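## Task

Move every game piece into the bin labelled R and every stationery item into the bin labelled S, leaving all other objects on the table. No object may stick out over a bin's rim, both bins must end up upright and flat on the table, and nothing may count as placed if only the robot is holding it there. Finish with both grippers open and the arms pulled away.

## Robot and tools

Robot: two 7-joint Kinova Gen3 arms, left_arm and right_arm, each carrying a Robotiq 2F-85 parallel gripper. Joint order for every arm, in commands and in results: waist, shoulder, upper arm roll, elbow, forearm roll, wrist pitch, wrist roll. Upper arm roll and wrist pitch have their sign flipped relative to the URDF, in both what you send and what comes back; the stated ranges use URDF signs. Ranges (rad): waist, upper arm roll, forearm roll, wrist roll -69.115 to 69.115; shoulder -2.250 to 2.250; elbow -2.580 to 2.580; wrist pitch -2.100 to 2.100.

Frame: one shared scene frame, origin on the table top midway between the arms, +z up, +x out over the table, left_arm on the +y side (the names do not match image sides). Bases: left_arm at (+0.030, +0.416, 0) m, right_arm at (-0.023, -0.422, 0) m, both nearly unrotated. Each result prints, per arm, end_effector_position (m) and end_effector_quat_wxyz; this point sits between the pads when closed, fingertips extend about 19 mm past it closed, 6 mm open. The gripper's fingers point along its +z; they close along its y. Printed positions can be off, more so at long reach. Results also list Joint positions (rad), Joint velocities (rad/s), Joint targets, joint torques, and position_measured_pct for each gripper.

execute_actions(actions): a list of actions; each action is a list of up to 15 rows, each row lasting one 1/30 s step; if fewer than 15 rows, the last one is held for the remaining steps. Every row has 18 numbers in [-1, 1]: left_arm's 7 joint numbers, left gripper position, left gripper speed, then the same nine for right_arm. Joint numbers are offsets from that arm's joint angles at the beginning of the action (not from the preceding row), scaled so 1.0 = 0.9985 rad for the first four joints and 0.8765 rad for the last three. An empty list just returns state and images. An action that would push a joint more than 0.013 rad beyond its range is rejected for both arms; if the first action is malformed or fails that test, nothing in the call runs. 'joint sent to its limit' means a joint was stopped at its true end.

Gripper numbers are absolute, not offsets: position +1 = fully open (85 mm), 0 ≈ 41 mm, about -0.8 pads touch, -1 = squeeze until blocked (roughly 190–235 N per pad). Speed -1 ≈ 20 mm/s, 0 ≈ 85, +1 ≈ 150. A 0 is a real command, so resend the last position and speed to leave a gripper unchanged. To hold something, send -1 and keep sending it; to release, send a position wider than the object. position_measured_pct ≈ 50 − 50×position (0 when open); stopping below about 90 means something is held, around 90 or above means the pads closed on nothing or a very thin item. Closing pushes the fingertips about 13 mm farther from the wrist, so keep clearance above the table.

move(target, speed, blocking): target is one 18-number row like above; its joint numbers are offsets from the Joint positions in the latest result that showed them, and all joints interpolate together toward them over 0.5–10 s (gripper numbers applied at once). speed is rad/s for the joint with the longest way to go, 0.01–2, default 0.5. The path ignores obstacles and the other arm. blocking=false returns after 0.5 s while motion continues; then only wait or stop are accepted until an ending is reported. The extra 'move:' line gives the ending (done, off_target, moving, held, fault), limits=held or limits=none, and each arm's joint farthest from target. Faster moves and targets set deeper past a contact hit and press harder.

wait(seconds): 0–10, lets the scene run holding the last command; wait(0) checks a running move. stop(): brakes a running move (needs stopping distance). zoom_image(camera, region): region [x0, y0, x1, y1] in pixels, at most 504×504, from cam_head_left, cam_head_right, cam_high, cam_low, cam_left_wrist or cam_right_wrist (all 504×504). read_manual(section): licence texts only. finished_scene(scene): ends the given scene irreversibly and reports success; the next task comes in its result.

Motion limits: each step, joint targets stay within a lead of the measured angle (0.304 rad for the first four joints, 0.266 for the last three), and are scaled back if they would shift the gripper over 70 mm. Big offsets therefore take several actions and may be unfinished when a result returns; command the remainder. 'joint command not followed' means a clearance check altered targets.

Avoid: letting arms touch or push each other; contact torque reaching load limits (49.6 N m for the first four joints, 31.2 for the wrist joints, held weight included), which freezes that arm 10 s; long loaded holds that overheat motors (warning from 60 °C, arm sinks at 75 °C); dropping, slamming or shoving objects; tipping bins; anything leaving the table. Occasional outside tugs on held or loose items can occur. Before finishing, objects must rest inside bins unaided, grippers open, arms moved away.

Each tool is called after "Request:" as a command line: name --argument value for each argument, lists and objects as JSON in quotes; but a table of rows of numbers goes row by row, as --pt "numbers of a row", without its own name.

## Session

Request:
execute_actions --actions '[]'

Scene clock: 0.00 s.
left_arm: end_effector_position=(+0.1222, +0.2096, +0.1558) position_measured_pct=0.0 end_effector_quat_wxyz=(-0.285, +0.437, +0.528, +0.670) | right_arm: end_effector_position=(+0.5255, -0.2077, +0.3191) position_measured_pct=0.0 end_effector_quat_wxyz=(-0.445, +0.817, -0.080, -0.359)
Joint names: [waist, shoulder, upper arm roll, elbow, forearm roll, wrist pitch, wrist roll]
Joint positions: left_arm=[ 1.668  1.214  0.061  1.57  -0.357 -1.95   1.871] | right_arm=[ 0.094  1.262  0.826  0.334 -0.435 -2.026  4.026]
Joint velocities: left_arm=[-0.     0.002 -0.001 -0.     0.001  0.     0.001] | right_arm=[-0.001  0.001  0.    -0.001 -0.    -0.001  0.   ]
Joint torques (N m, as the joint torque sensors report them, + toward a larger Joint positions number): no reading
Motor temperatures (°C, as the motors report them): left_arm=[26 32 29 27 31 33 34] | right_arm=[31 26 27 29 37 38 32]
Joint targets: left_arm=[1.668 1.214 0.061 1.570 -0.357 -1.950 1.871] | right_arm=[0.094 1.262 0.826 0.334 -0.435 -2.026 4.026]

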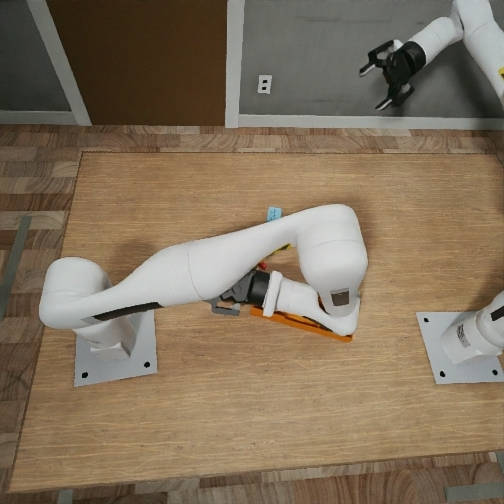

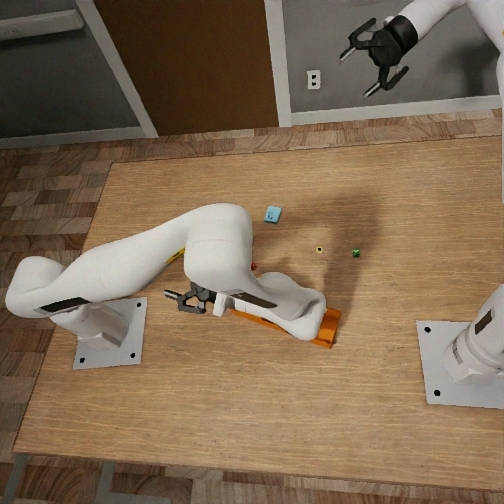

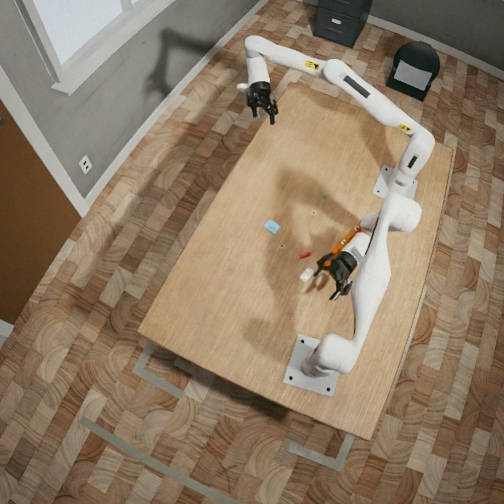

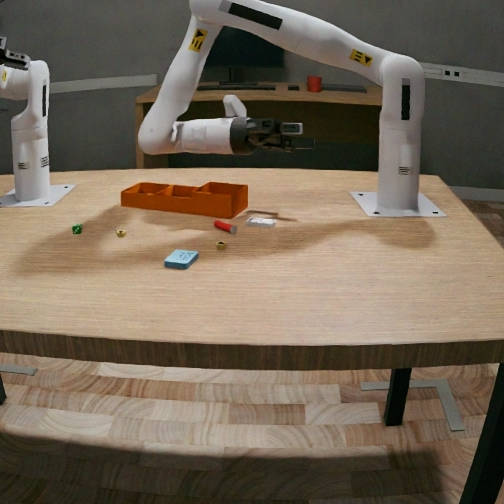

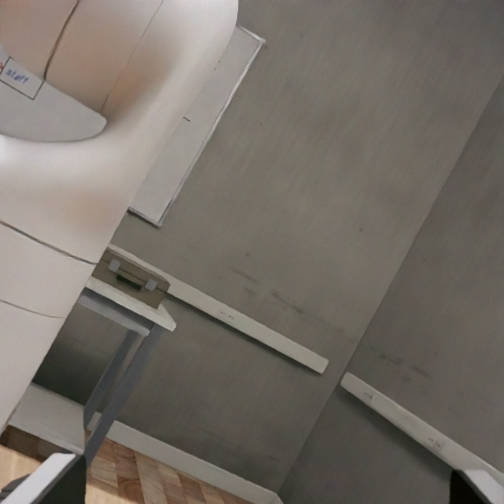

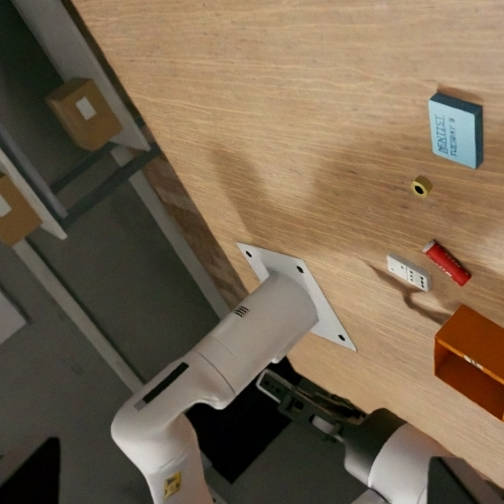

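Request:
move --target '[-0.6,-0.8,-0.061,-0.35,0.41,0.6,0,1, 0.4,-0.86,-0.826,0.97,0.5,0.67,0,1,0]' --speed 1

Request:
move --target '[-0.6,-0.8,-0.061,-0.35,0.41,0.6,0,1,0, 0.4,-0.86,-0.826,0.97,0.5,0.67,0,1,0]' --speed 1

Request:
move --target '[-1,0,0,0,0,0,0,1,0, 0,0,0,0,0,0,0,1,0]' --speed 1


Scene clock: 24.07 s.
left_arm: end_effector_position=(+0.3039, -0.0137, +0.3392) position_measured_pct=0.0 end_effector_quat_wxyz=(+0.032, +0.320, +0.946, -0.025) | right_arm: end_effector_position=(+0.3768, -0.6800, +0.3179) position_measured_pct=0.0 end_effector_quat_wxyz=(+0.002, +0.824, -0.566, -0.002)
Joint names: [waist, shoulder, upper arm roll, elbow, forearm roll, wrist pitch, wrist roll]
Joint positions: left_arm=[ 1.069  0.415  0.     1.221  0.003 -1.424  1.871] | right_arm=[ 0.493  0.404  0.001  1.303  0.004 -1.438  4.026]
Joint velocities: left_arm=[-0.001 -0.001  0.     0.     0.    -0.001  0.001] | right_arm=[ 0.    -0.003  0.    -0.001  0.     0.001 -0.   ]
Joint torques (N m, as the joint torque sensors report them, + toward a larger Joint positions number): left_arm=[  0.19 -17.48  -0.19  -8.52  -0.16   0.06  -0.27] | right_arm=[  0.04 -17.27   0.29  -8.42   0.08  -0.1   -0.36]
Motor temperatures (°C, as the motors report them): left_arm=[26 32 29 27 31 33 34] | right_arm=[31 27 27 29 37 38 32]
Joint targets: left_arm=[1.069 0.415 0.000 1.221 0.003 -1.424 1.871] | right_arm=[0.493 0.403 0.001 1.303 0.004 -1.438 4.026]
move: done; limits=none; left_arm: farthest joint: the waist, 0.000 radians from its target (0.599 radians at the start); right_arm: farthest joint: the waist, 0.000 radians from its target (0.399 radians at the start)

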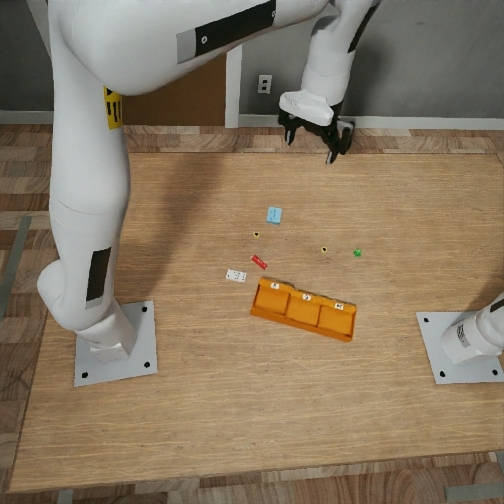

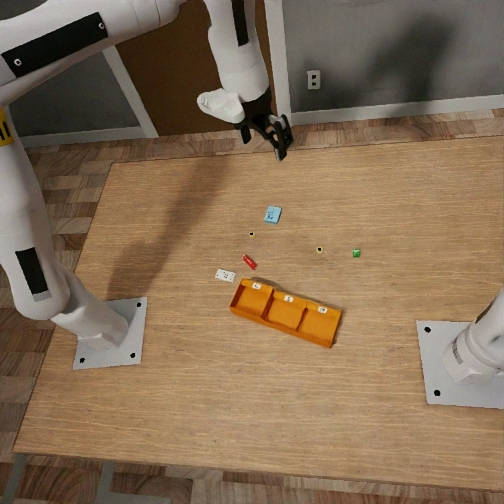

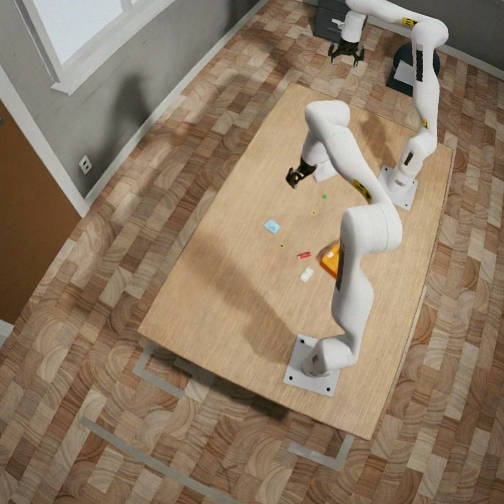

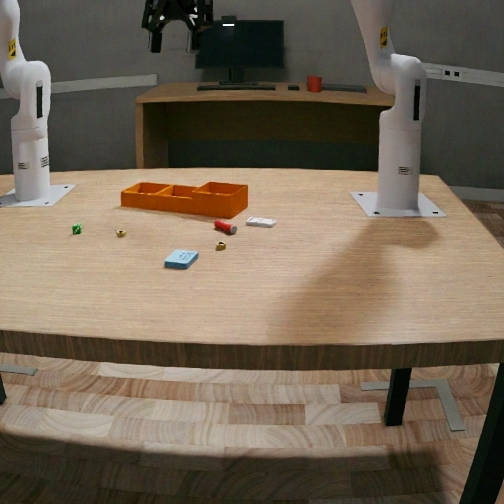

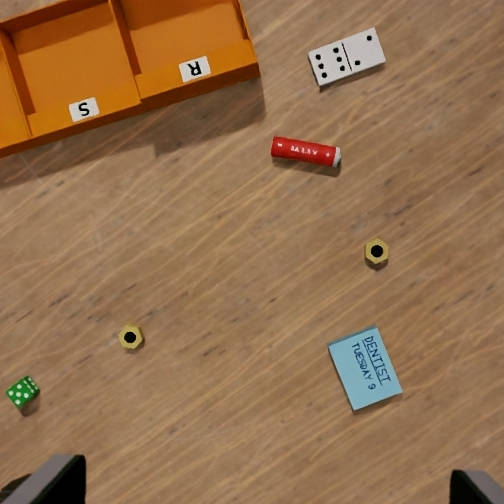

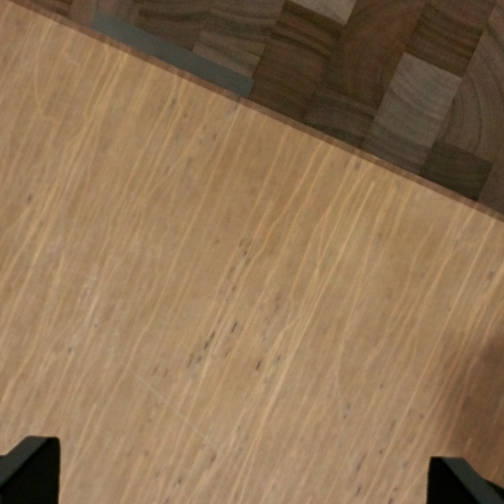

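Scene clock: 26.00 s.
left_arm: end_effector_position=(+0.5396, +0.4132, +0.3392) position_measured_pct=0.0 end_effector_quat_wxyz=(+0.040, -0.172, +0.984, -0.006) | right_arm: end_effector_position=(+0.3768, -0.6800, +0.3179) position_measured_pct=0.0 end_effector_quat_wxyz=(+0.002, +0.824, -0.566, -0.002)
Joint names: [waist, shoulder, upper arm roll, elbow, forearm roll, wrist pitch, wrist roll]
Joint positions: left_arm=[ 0.071  0.415  0.     1.221  0.003 -1.424  1.871] | right_arm=[ 0.493  0.404  0.001  1.303  0.004 -1.438  4.026]
Joint velocities: left_arm=[-0.001 -0.001  0.     0.001 -0.    -0.    -0.001] | right_arm=[ 0.001 -0.001 -0.    -0.     0.001  0.     0.   ]
Joint torques (N m, as the joint torque sensors report them, + toward a larger Joint positions number): left_arm=[ -0.21 -17.39  -0.29  -8.61  -0.14   0.05  -0.2 ] | right_arm=[  0.11 -17.87   0.34  -8.26   0.07  -0.13  -0.41]
Motor temperatures (°C, as the motors report them): left_arm=[26 32 29 27 31 33 34] | right_arm=[31 27 27 29 37 38 32]
Joint targets: left_arm=[0.071 0.415 0.000 1.221 0.003 -1.424 1.871] | right_arm=[0.493 0.404 0.001 1.303 0.004 -1.438 4.026]
move: done; limits=none; left_arm: farthest joint: the waist, 0.000 radians from its target (0.999 radians at the start); right_arm: farthest joint: the waist, 0.000 radians from its target (0.000 radians at the start)

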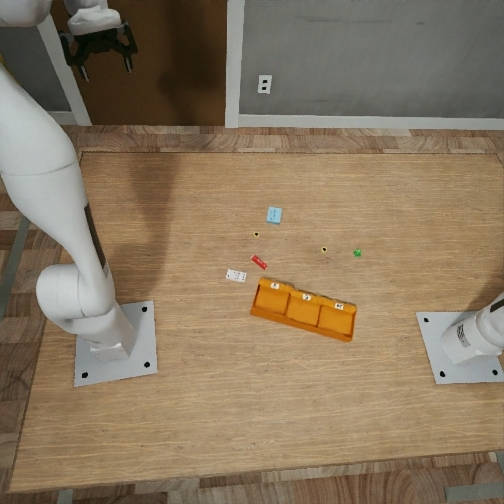

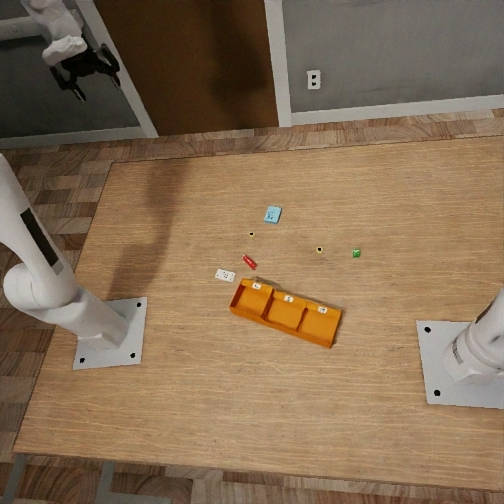

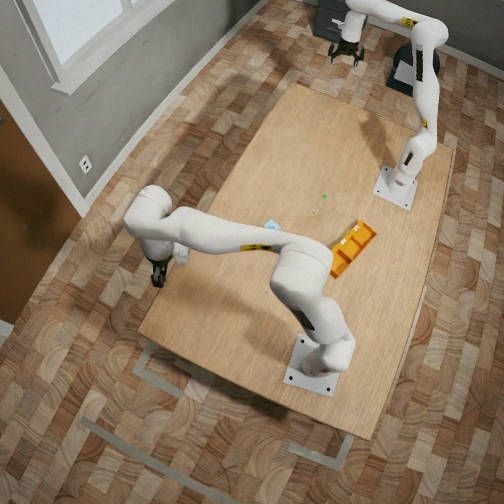

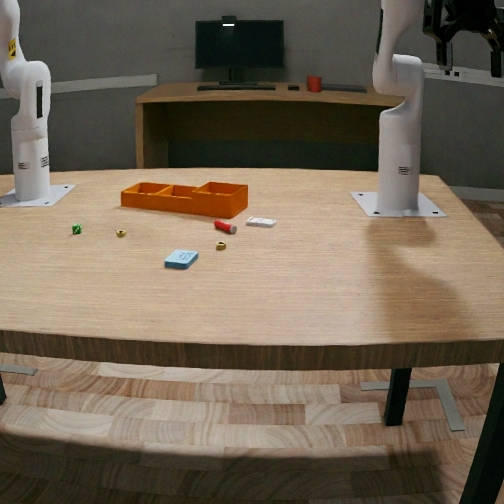

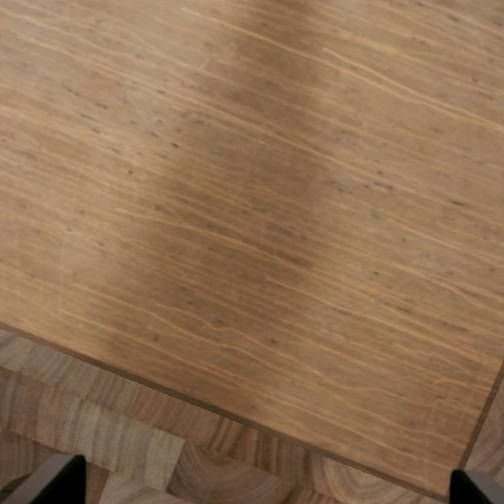

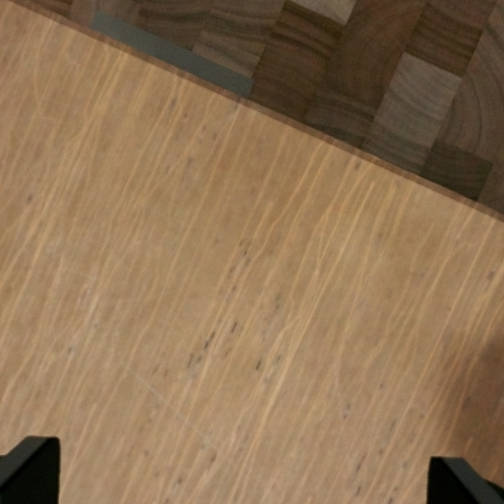

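Request:
move --target '[0.5,-0.151,0,0.908,0,0.769,-1,1,0, -0.7,-0.09,0,0.75,0,0.755,0,1,0]' --speed 1.2

Request:
move --target '[0.56,0,0,0,0,0,-0.376,1,0, -0.595,0,0,0,0,0,0,1,0]' --speed 1.2

Scene clock: 71.27 s.
left_arm: end_effector_position=(+0.3103, +0.2510, +0.1496) position_measured_pct=0.0 end_effector_quat_wxyz=(-0.000, +0.492, +0.871, -0.001) | right_arm: end_effector_position=(+0.3253, -0.3842, +0.1493) position_measured_pct=0.0 end_effector_quat_wxyz=(+0.001, +0.968, -0.249, +0.000)
Joint names: [waist, shoulder, upper arm roll, elbow, forearm roll, wrist pitch, wrist roll]
Joint positions: left_arm=[ 0.57   0.264  0.     2.127  0.003 -0.75   0.995] | right_arm=[-0.205  0.314  0.001  2.052  0.004 -0.777  4.026]
Joint velocities: left_arm=[ 0.002 -0.002  0.     0.001 -0.001  0.     0.001] | right_arm=[-0.004 -0.001 -0.     0.     0.    -0.    -0.   ]
Joint torques (N m, as the joint torque sensors report them, + toward a larger Joint positions number): left_arm=[  0.24 -11.47  -0.15  -5.59  -0.18  -0.27  -0.29] | right_arm=[ -0.03 -13.37   0.21  -5.82  -0.03  -0.19  -0.32]
Motor temperatures (°C, as the motors report them): left_arm=[26 33 29 28 31 33 34] | right_arm=[31 27 27 29 37 38 32]
Joint targets: left_arm=[0.570 0.264 0.000 2.127 0.003 -0.750 0.995] | right_arm=[-0.206 0.314 0.001 2.052 0.004 -0.777 4.026]
move: done; limits=none; left_arm: farthest joint: the waist, 0.000 radians from its target (0.500 radians at the start); right_arm: farthest joint: the waist, 0.001 radians from its target (0.699 radians at the start)

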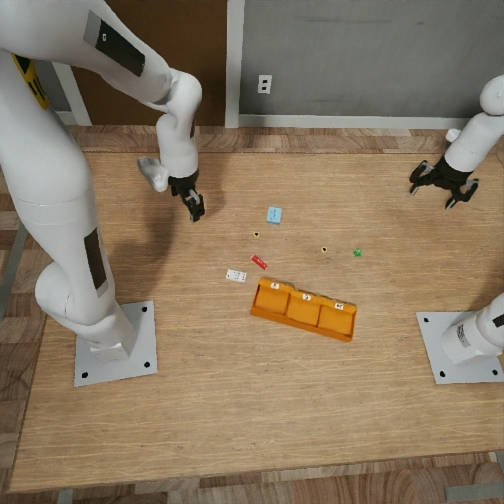

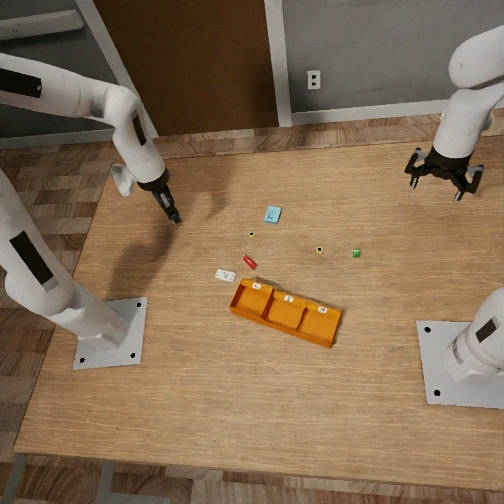

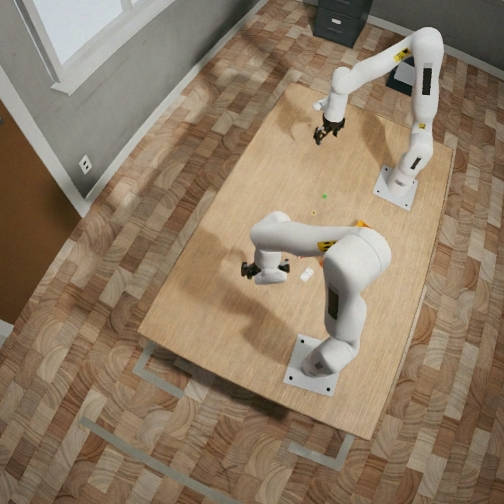

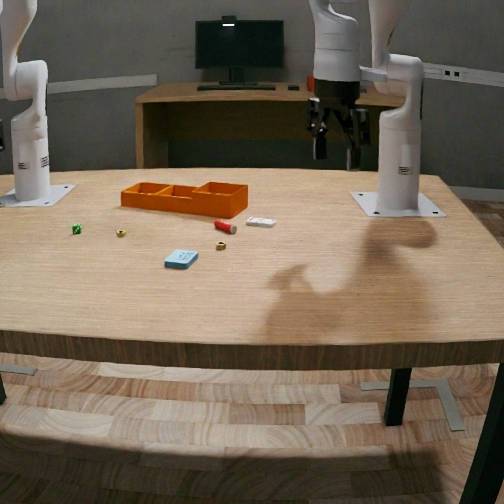

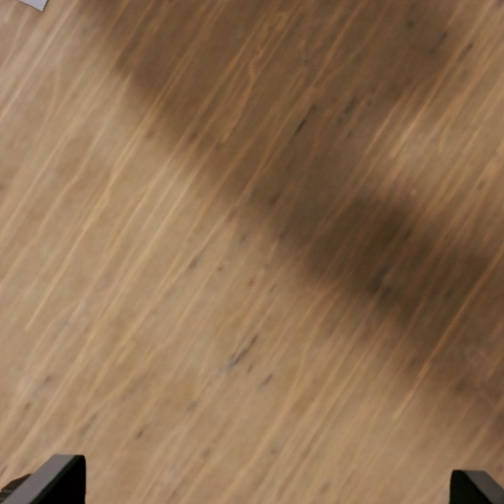

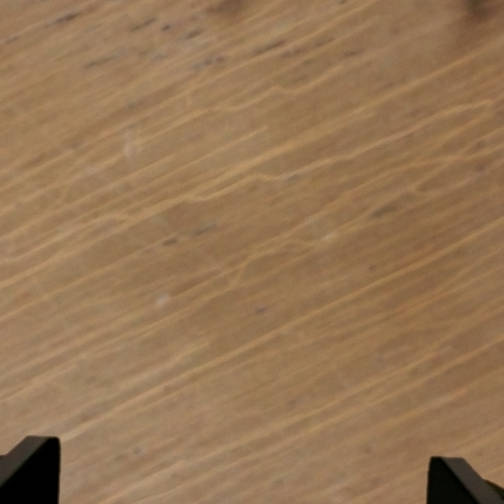

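Scene clock: 72.63 s.
left_arm: end_effector_position=(+0.1803, +0.1275, +0.1496) position_measured_pct=0.0 end_effector_quat_wxyz=(-0.000, +0.818, +0.575, -0.001) | right_arm: end_effector_position=(+0.2446, -0.1955, +0.1493) position_measured_pct=0.0 end_effector_quat_wxyz=(+0.001, +0.999, +0.045, +0.000)
Joint names: [waist, shoulder, upper arm roll, elbow, forearm roll, wrist pitch, wrist roll]
Joint positions: left_arm=[ 1.129  0.264  0.     2.127  0.003 -0.75   0.665] | right_arm=[-0.799  0.314  0.001  2.052  0.004 -0.777  4.026]
Joint velocities: left_arm=[ 0.002 -0.002 -0.     0.001 -0.001 -0.    -0.001] | right_arm=[-0.002  0.001 -0.     0.001  0.     0.002 -0.   ]
Joint torques (N m, as the joint torque sensors report them, + toward a larger Joint positions number): left_arm=[ -0.09 -11.51  -0.17  -5.45  -0.14  -0.18  -0.27] | right_arm=[  0.22 -13.4    0.23  -5.82   0.08  -0.16  -0.43]
Motor temperatures (°C, as the motors report them): left_arm=[26 33 29 28 31 33 34] | right_arm=[31 27 27 29 37 38 32]
Joint targets: left_arm=[1.129 0.264 0.000 2.127 0.003 -0.750 0.665] | right_arm=[-0.799 0.314 0.001 2.052 0.004 -0.777 4.026]
move: done; limits=none; left_arm: farthest joint: the waist, 0.000 radians from its target (0.559 radians at the start); right_arm: farthest joint: the waist, 0.000 radians from its target (0.594 radians at the start)

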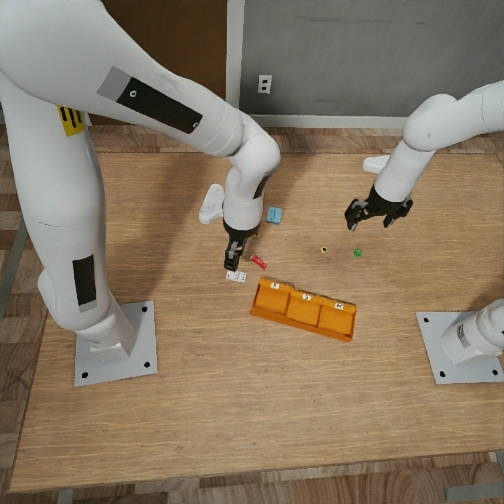

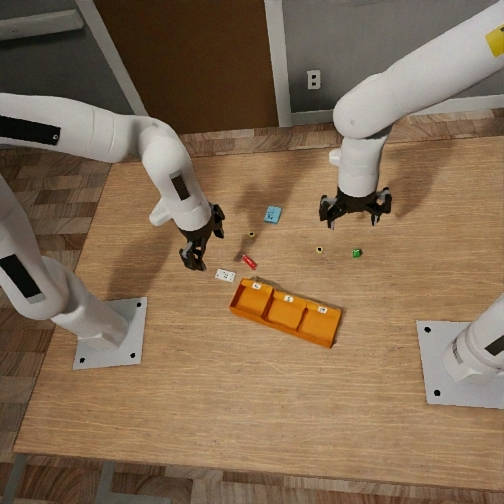

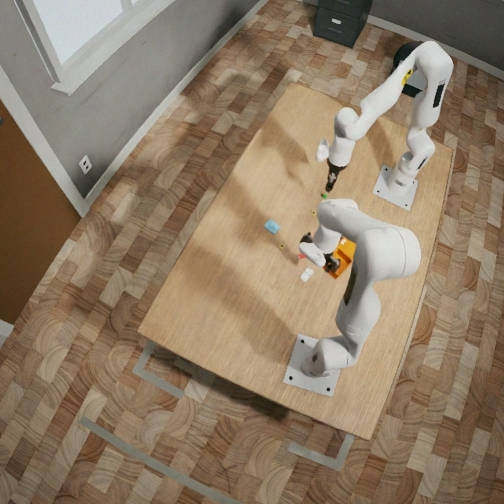

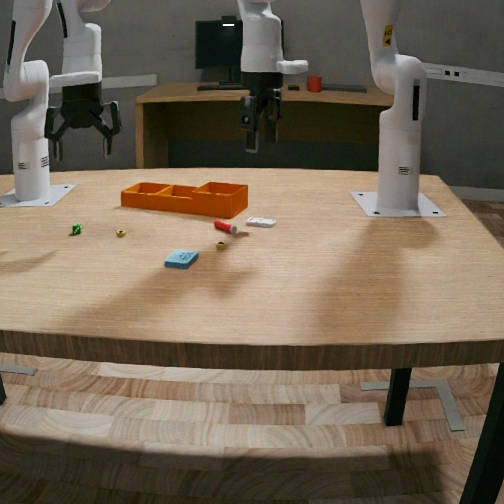

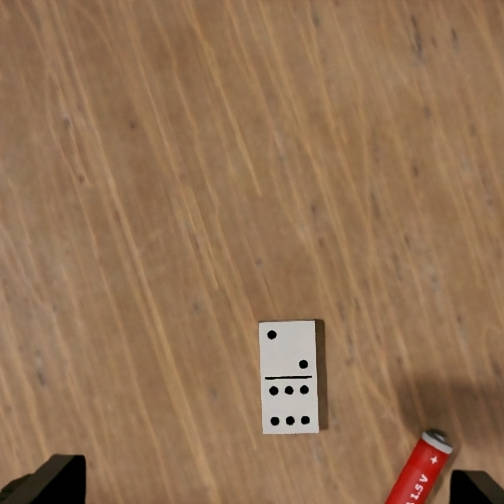

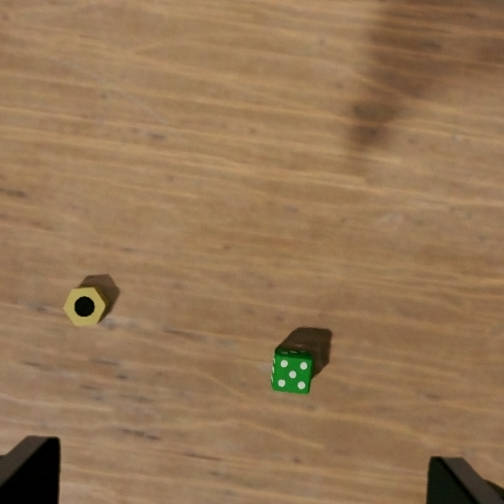

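Request:
move --target '[0,0.246,0,0.118,0,0.414,0,0.2,0, 0,0.227,0,0.111,0,0.387,0,0.2,0]' --speed 0.6

Scene clock: 80.97 s.
left_arm: end_effector_position=(+0.1802, +0.1280, +0.0496) position_measured_pct=40.1 end_effector_quat_wxyz=(-0.000, +0.818, +0.575, -0.000) | right_arm: end_effector_position=(+0.2447, -0.1949, +0.0497) position_measured_pct=40.1 end_effector_quat_wxyz=(-0.000, +0.999, +0.045, +0.001)
Joint names: [waist, shoulder, upper arm roll, elbow, forearm roll, wrist pitch, wrist roll]
Joint positions: left_arm=[ 1.129  0.51   0.     2.245  0.003 -0.387  0.665] | right_arm=[-0.799  0.54   0.001  2.163  0.004 -0.437  4.026]
Joint velocities: left_arm=[-0.001  0.002 -0.    -0.    -0.     0.    -0.   ] | right_arm=[-0.    -0.     0.    -0.001  0.    -0.001 -0.   ]
Joint torques (N m, as the joint torque sensors report them, + toward a larger Joint positions number): left_arm=[  0.12 -13.61  -0.07  -2.94  -0.13  -0.26  -0.15] | right_arm=[  0.04 -15.41   0.25  -3.35   0.02  -0.17  -0.39]
Motor temperatures (°C, as the motors report them): left_arm=[26 33 29 28 31 33 34] | right_arm=[31 27 27 29 37 38 32]
Joint targets: left_arm=[1.129 0.510 0.000 2.245 0.003 -0.387 0.665] | right_arm=[-0.799 0.541 0.001 2.163 0.004 -0.437 4.026]
move: done; limits=none; left_arm: farthest joint: the waist, 0.000 radians from its target (0.000 radians at the start); right_arm: farthest joint: the waist, 0.000 radians from its target (0.000 radians at the start)

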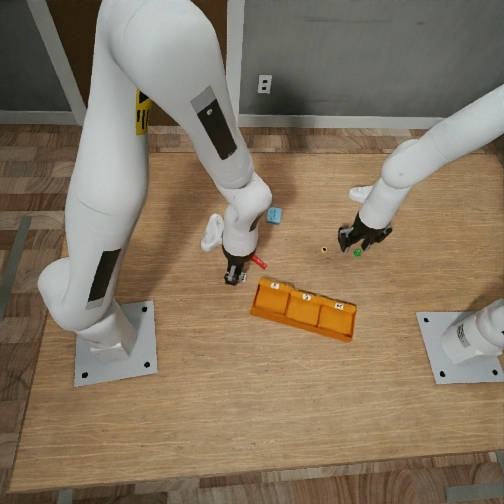

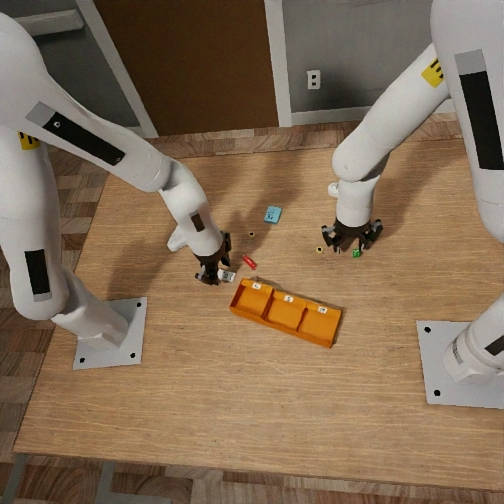

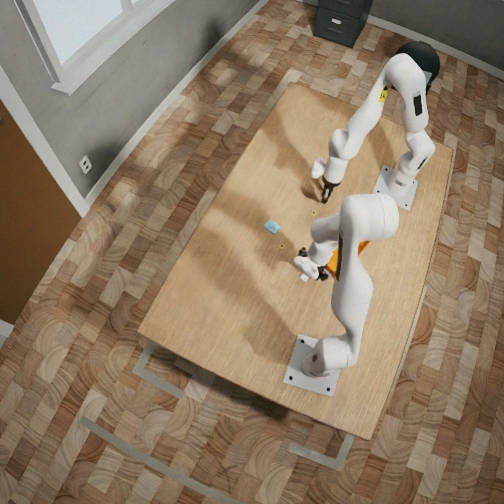

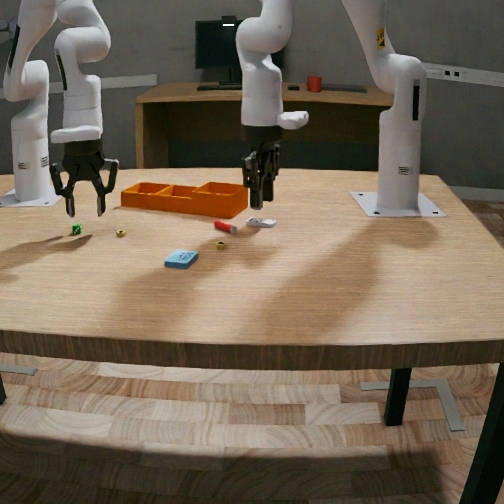

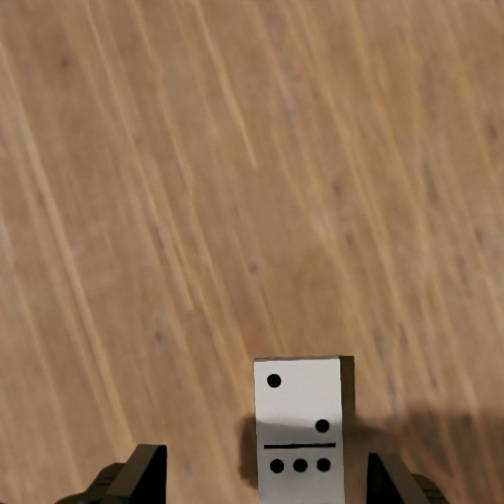

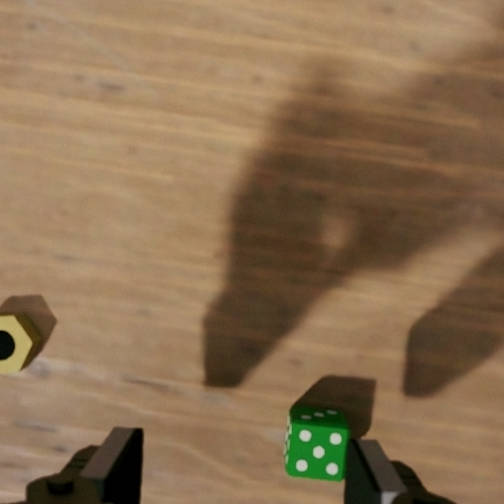

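Request:
move --target '[-0.017,0,0,0,0,0,0,0.2,0, 0.045,0,0,0.03,0,0.034,0,0.2,0]'

Request:
move --target '[0,0.083,0,-0.006,0,0.088,0,0.2,0, 0,0.059,0,0.025,0,0.094,0,0.2,0]' --speed 0.2

Scene clock: 99.57 s.
left_arm: end_effector_position=(+0.1851, +0.1306, +0.0496) position_measured_pct=40.1 end_effector_quat_wxyz=(-0.000, +0.813, +0.582, -0.000) | right_arm: end_effector_position=(+0.2481, -0.2128, +0.0458) position_measured_pct=40.1 end_effector_quat_wxyz=(+0.000, +1.000, +0.023, +0.001)
Joint names: [waist, shoulder, upper arm roll, elbow, forearm roll, wrist pitch, wrist roll]
Joint positions: left_arm=[ 1.112  0.51   0.     2.245  0.003 -0.387  0.665] | right_arm=[-0.755  0.54   0.001  2.193  0.004 -0.408  4.026]
Joint velocities: left_arm=[-0.001 -0.002  0.001 -0.001  0.001 -0.     0.   ] | right_arm=[ 0.003 -0.     0.     0.     0.001  0.    -0.   ]
Joint torques (N m, as the joint torque sensors report them, + toward a larger Joint positions number): left_arm=[  0.23 -13.33  -0.28  -2.87  -0.24  -0.28  -0.23] | right_arm=[ -0.55 -14.92   0.1   -3.05   0.    -0.07  -0.31]
Motor temperatures (°C, as the motors report them): left_arm=[26 33 29 28 31 33 34] | right_arm=[31 27 27 29 37 38 32]
Joint targets: left_arm=[1.112 0.510 0.000 2.245 0.003 -0.387 0.665] | right_arm=[-0.754 0.540 0.001 2.193 0.004 -0.408 4.026]
move: done; limits=none; left_arm: farthest joint: the waist, 0.000 radians from its target (0.017 radians at the start); right_arm: farthest joint: the waist, 0.001 radians from its target (0.045 radians at the start)

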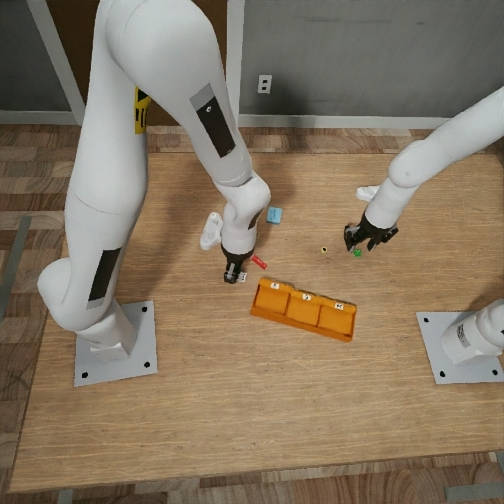

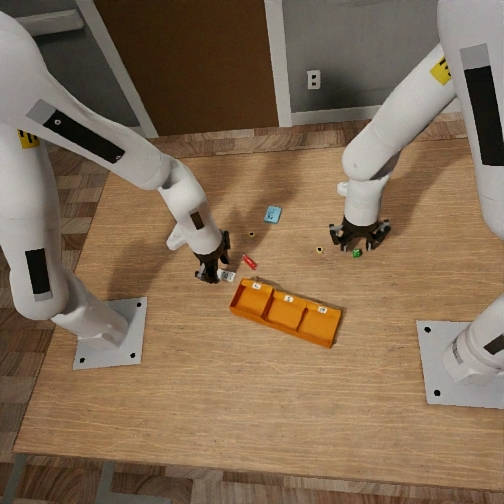

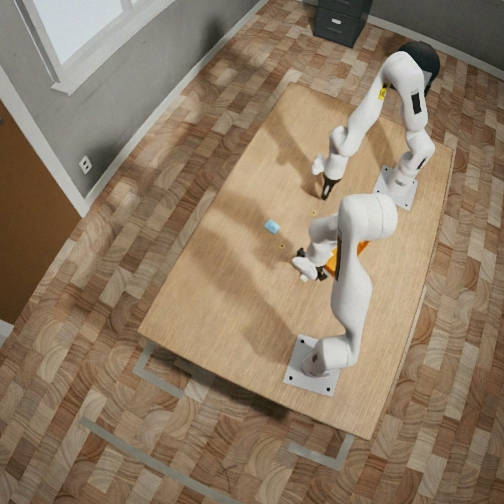

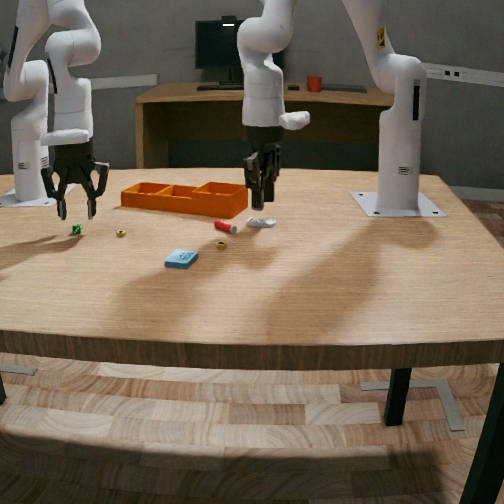

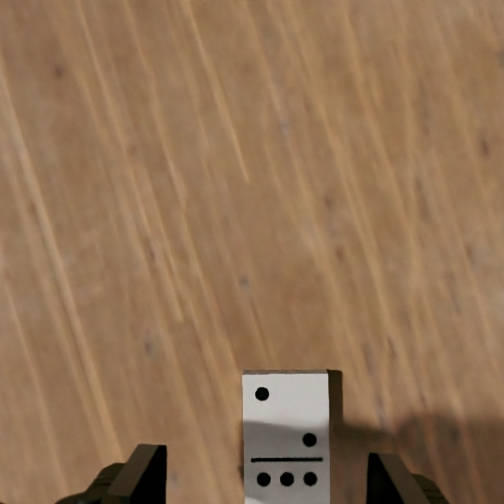

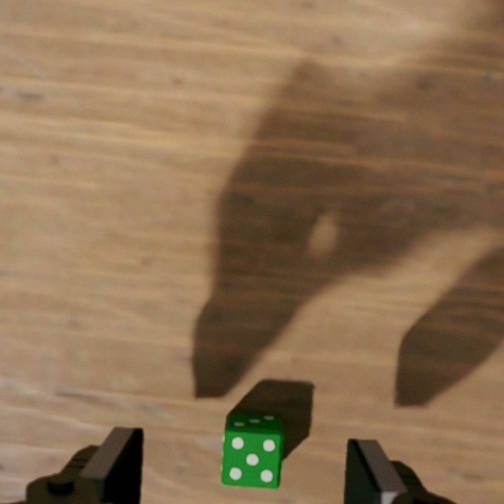

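Scene clock: 100.43 s.
left_arm: end_effector_position=(+0.1890, +0.1246, +0.0232) position_measured_pct=40.1 end_effector_quat_wxyz=(-0.000, +0.813, +0.582, -0.000) | right_arm: end_effector_position=(+0.2449, -0.2155, +0.0231) position_measured_pct=40.1 end_effector_quat_wxyz=(+0.000, +1.000, +0.023, +0.000)
Joint names: [waist, shoulder, upper arm roll, elbow, forearm roll, wrist pitch, wrist roll]
Joint positions: left_arm=[ 1.112  0.592  0.     2.239  0.003 -0.31   0.665] | right_arm=[-0.755  0.599  0.001  2.218  0.004 -0.325  4.026]
Joint velocities: left_arm=[ 0.     0.004  0.001 -0.     0.001  0.     0.   ] | right_arm=[ 0.001  0.002  0.    -0.001 -0.002  0.002 -0.   ]
Joint torques (N m, as the joint torque sensors report them, + toward a larger Joint positions number): left_arm=[  0.04 -14.27  -0.25  -2.28  -0.16  -0.2   -0.18] | right_arm=[  0.01 -15.06   0.08  -2.46   0.01  -0.21  -0.37]
Motor temperatures (°C, as the motors report them): left_arm=[26 33 29 28 31 33 34] | right_arm=[31 27 27 29 37 38 32]
Joint targets: left_arm=[1.112 0.593 0.000 2.239 0.003 -0.310 0.665] | right_arm=[-0.755 0.599 0.001 2.218 0.004 -0.325 4.026]
move: done; limits=none; left_arm: farthest joint: the shoulder, 0.001 radians from its target (0.083 radians at the start); right_arm: farthest joint: the waist, 0.000 radians from its target (0.000 radians at the start)

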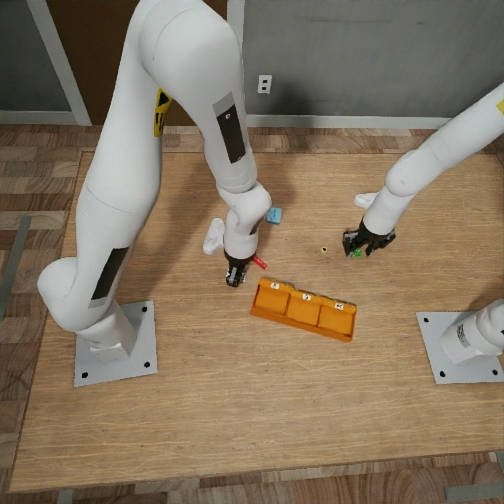

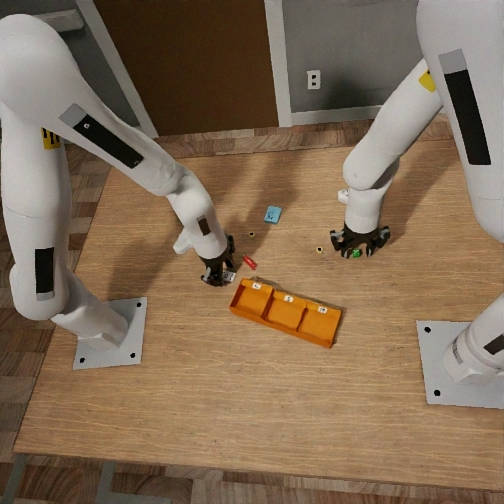

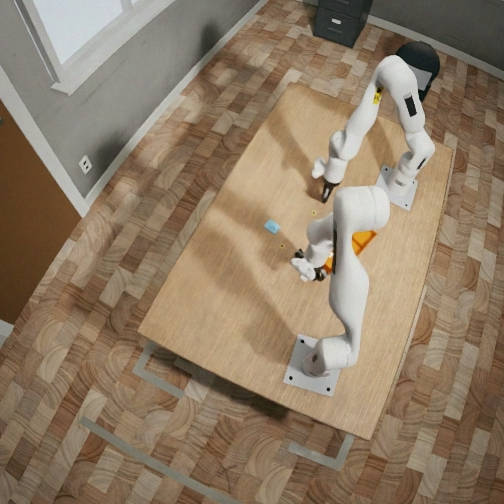

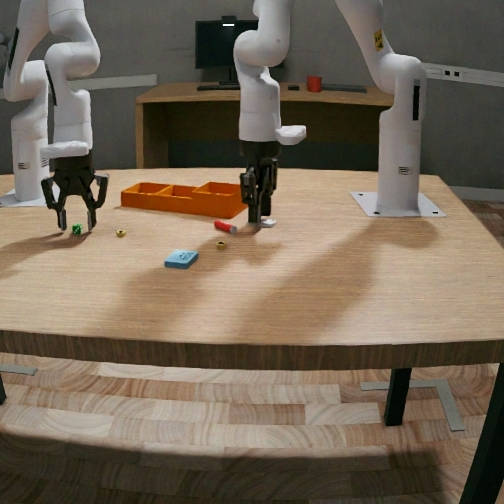

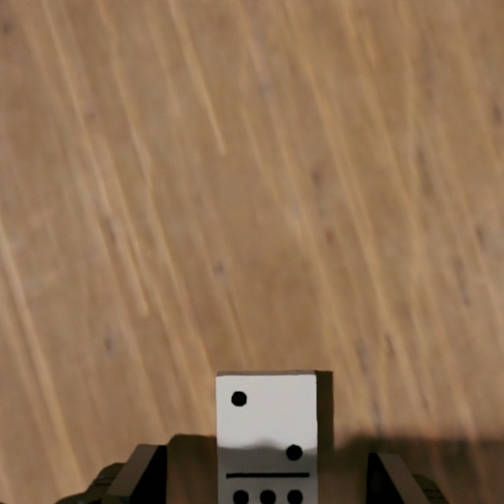

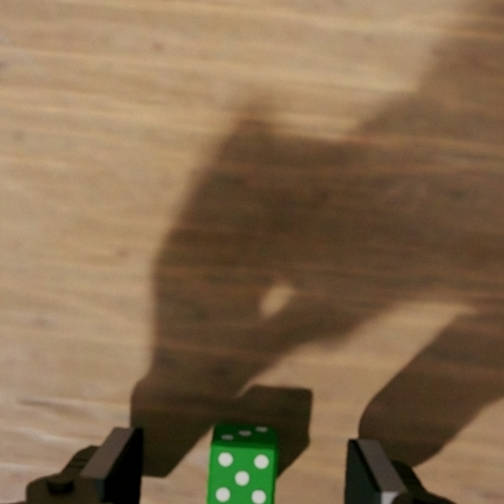

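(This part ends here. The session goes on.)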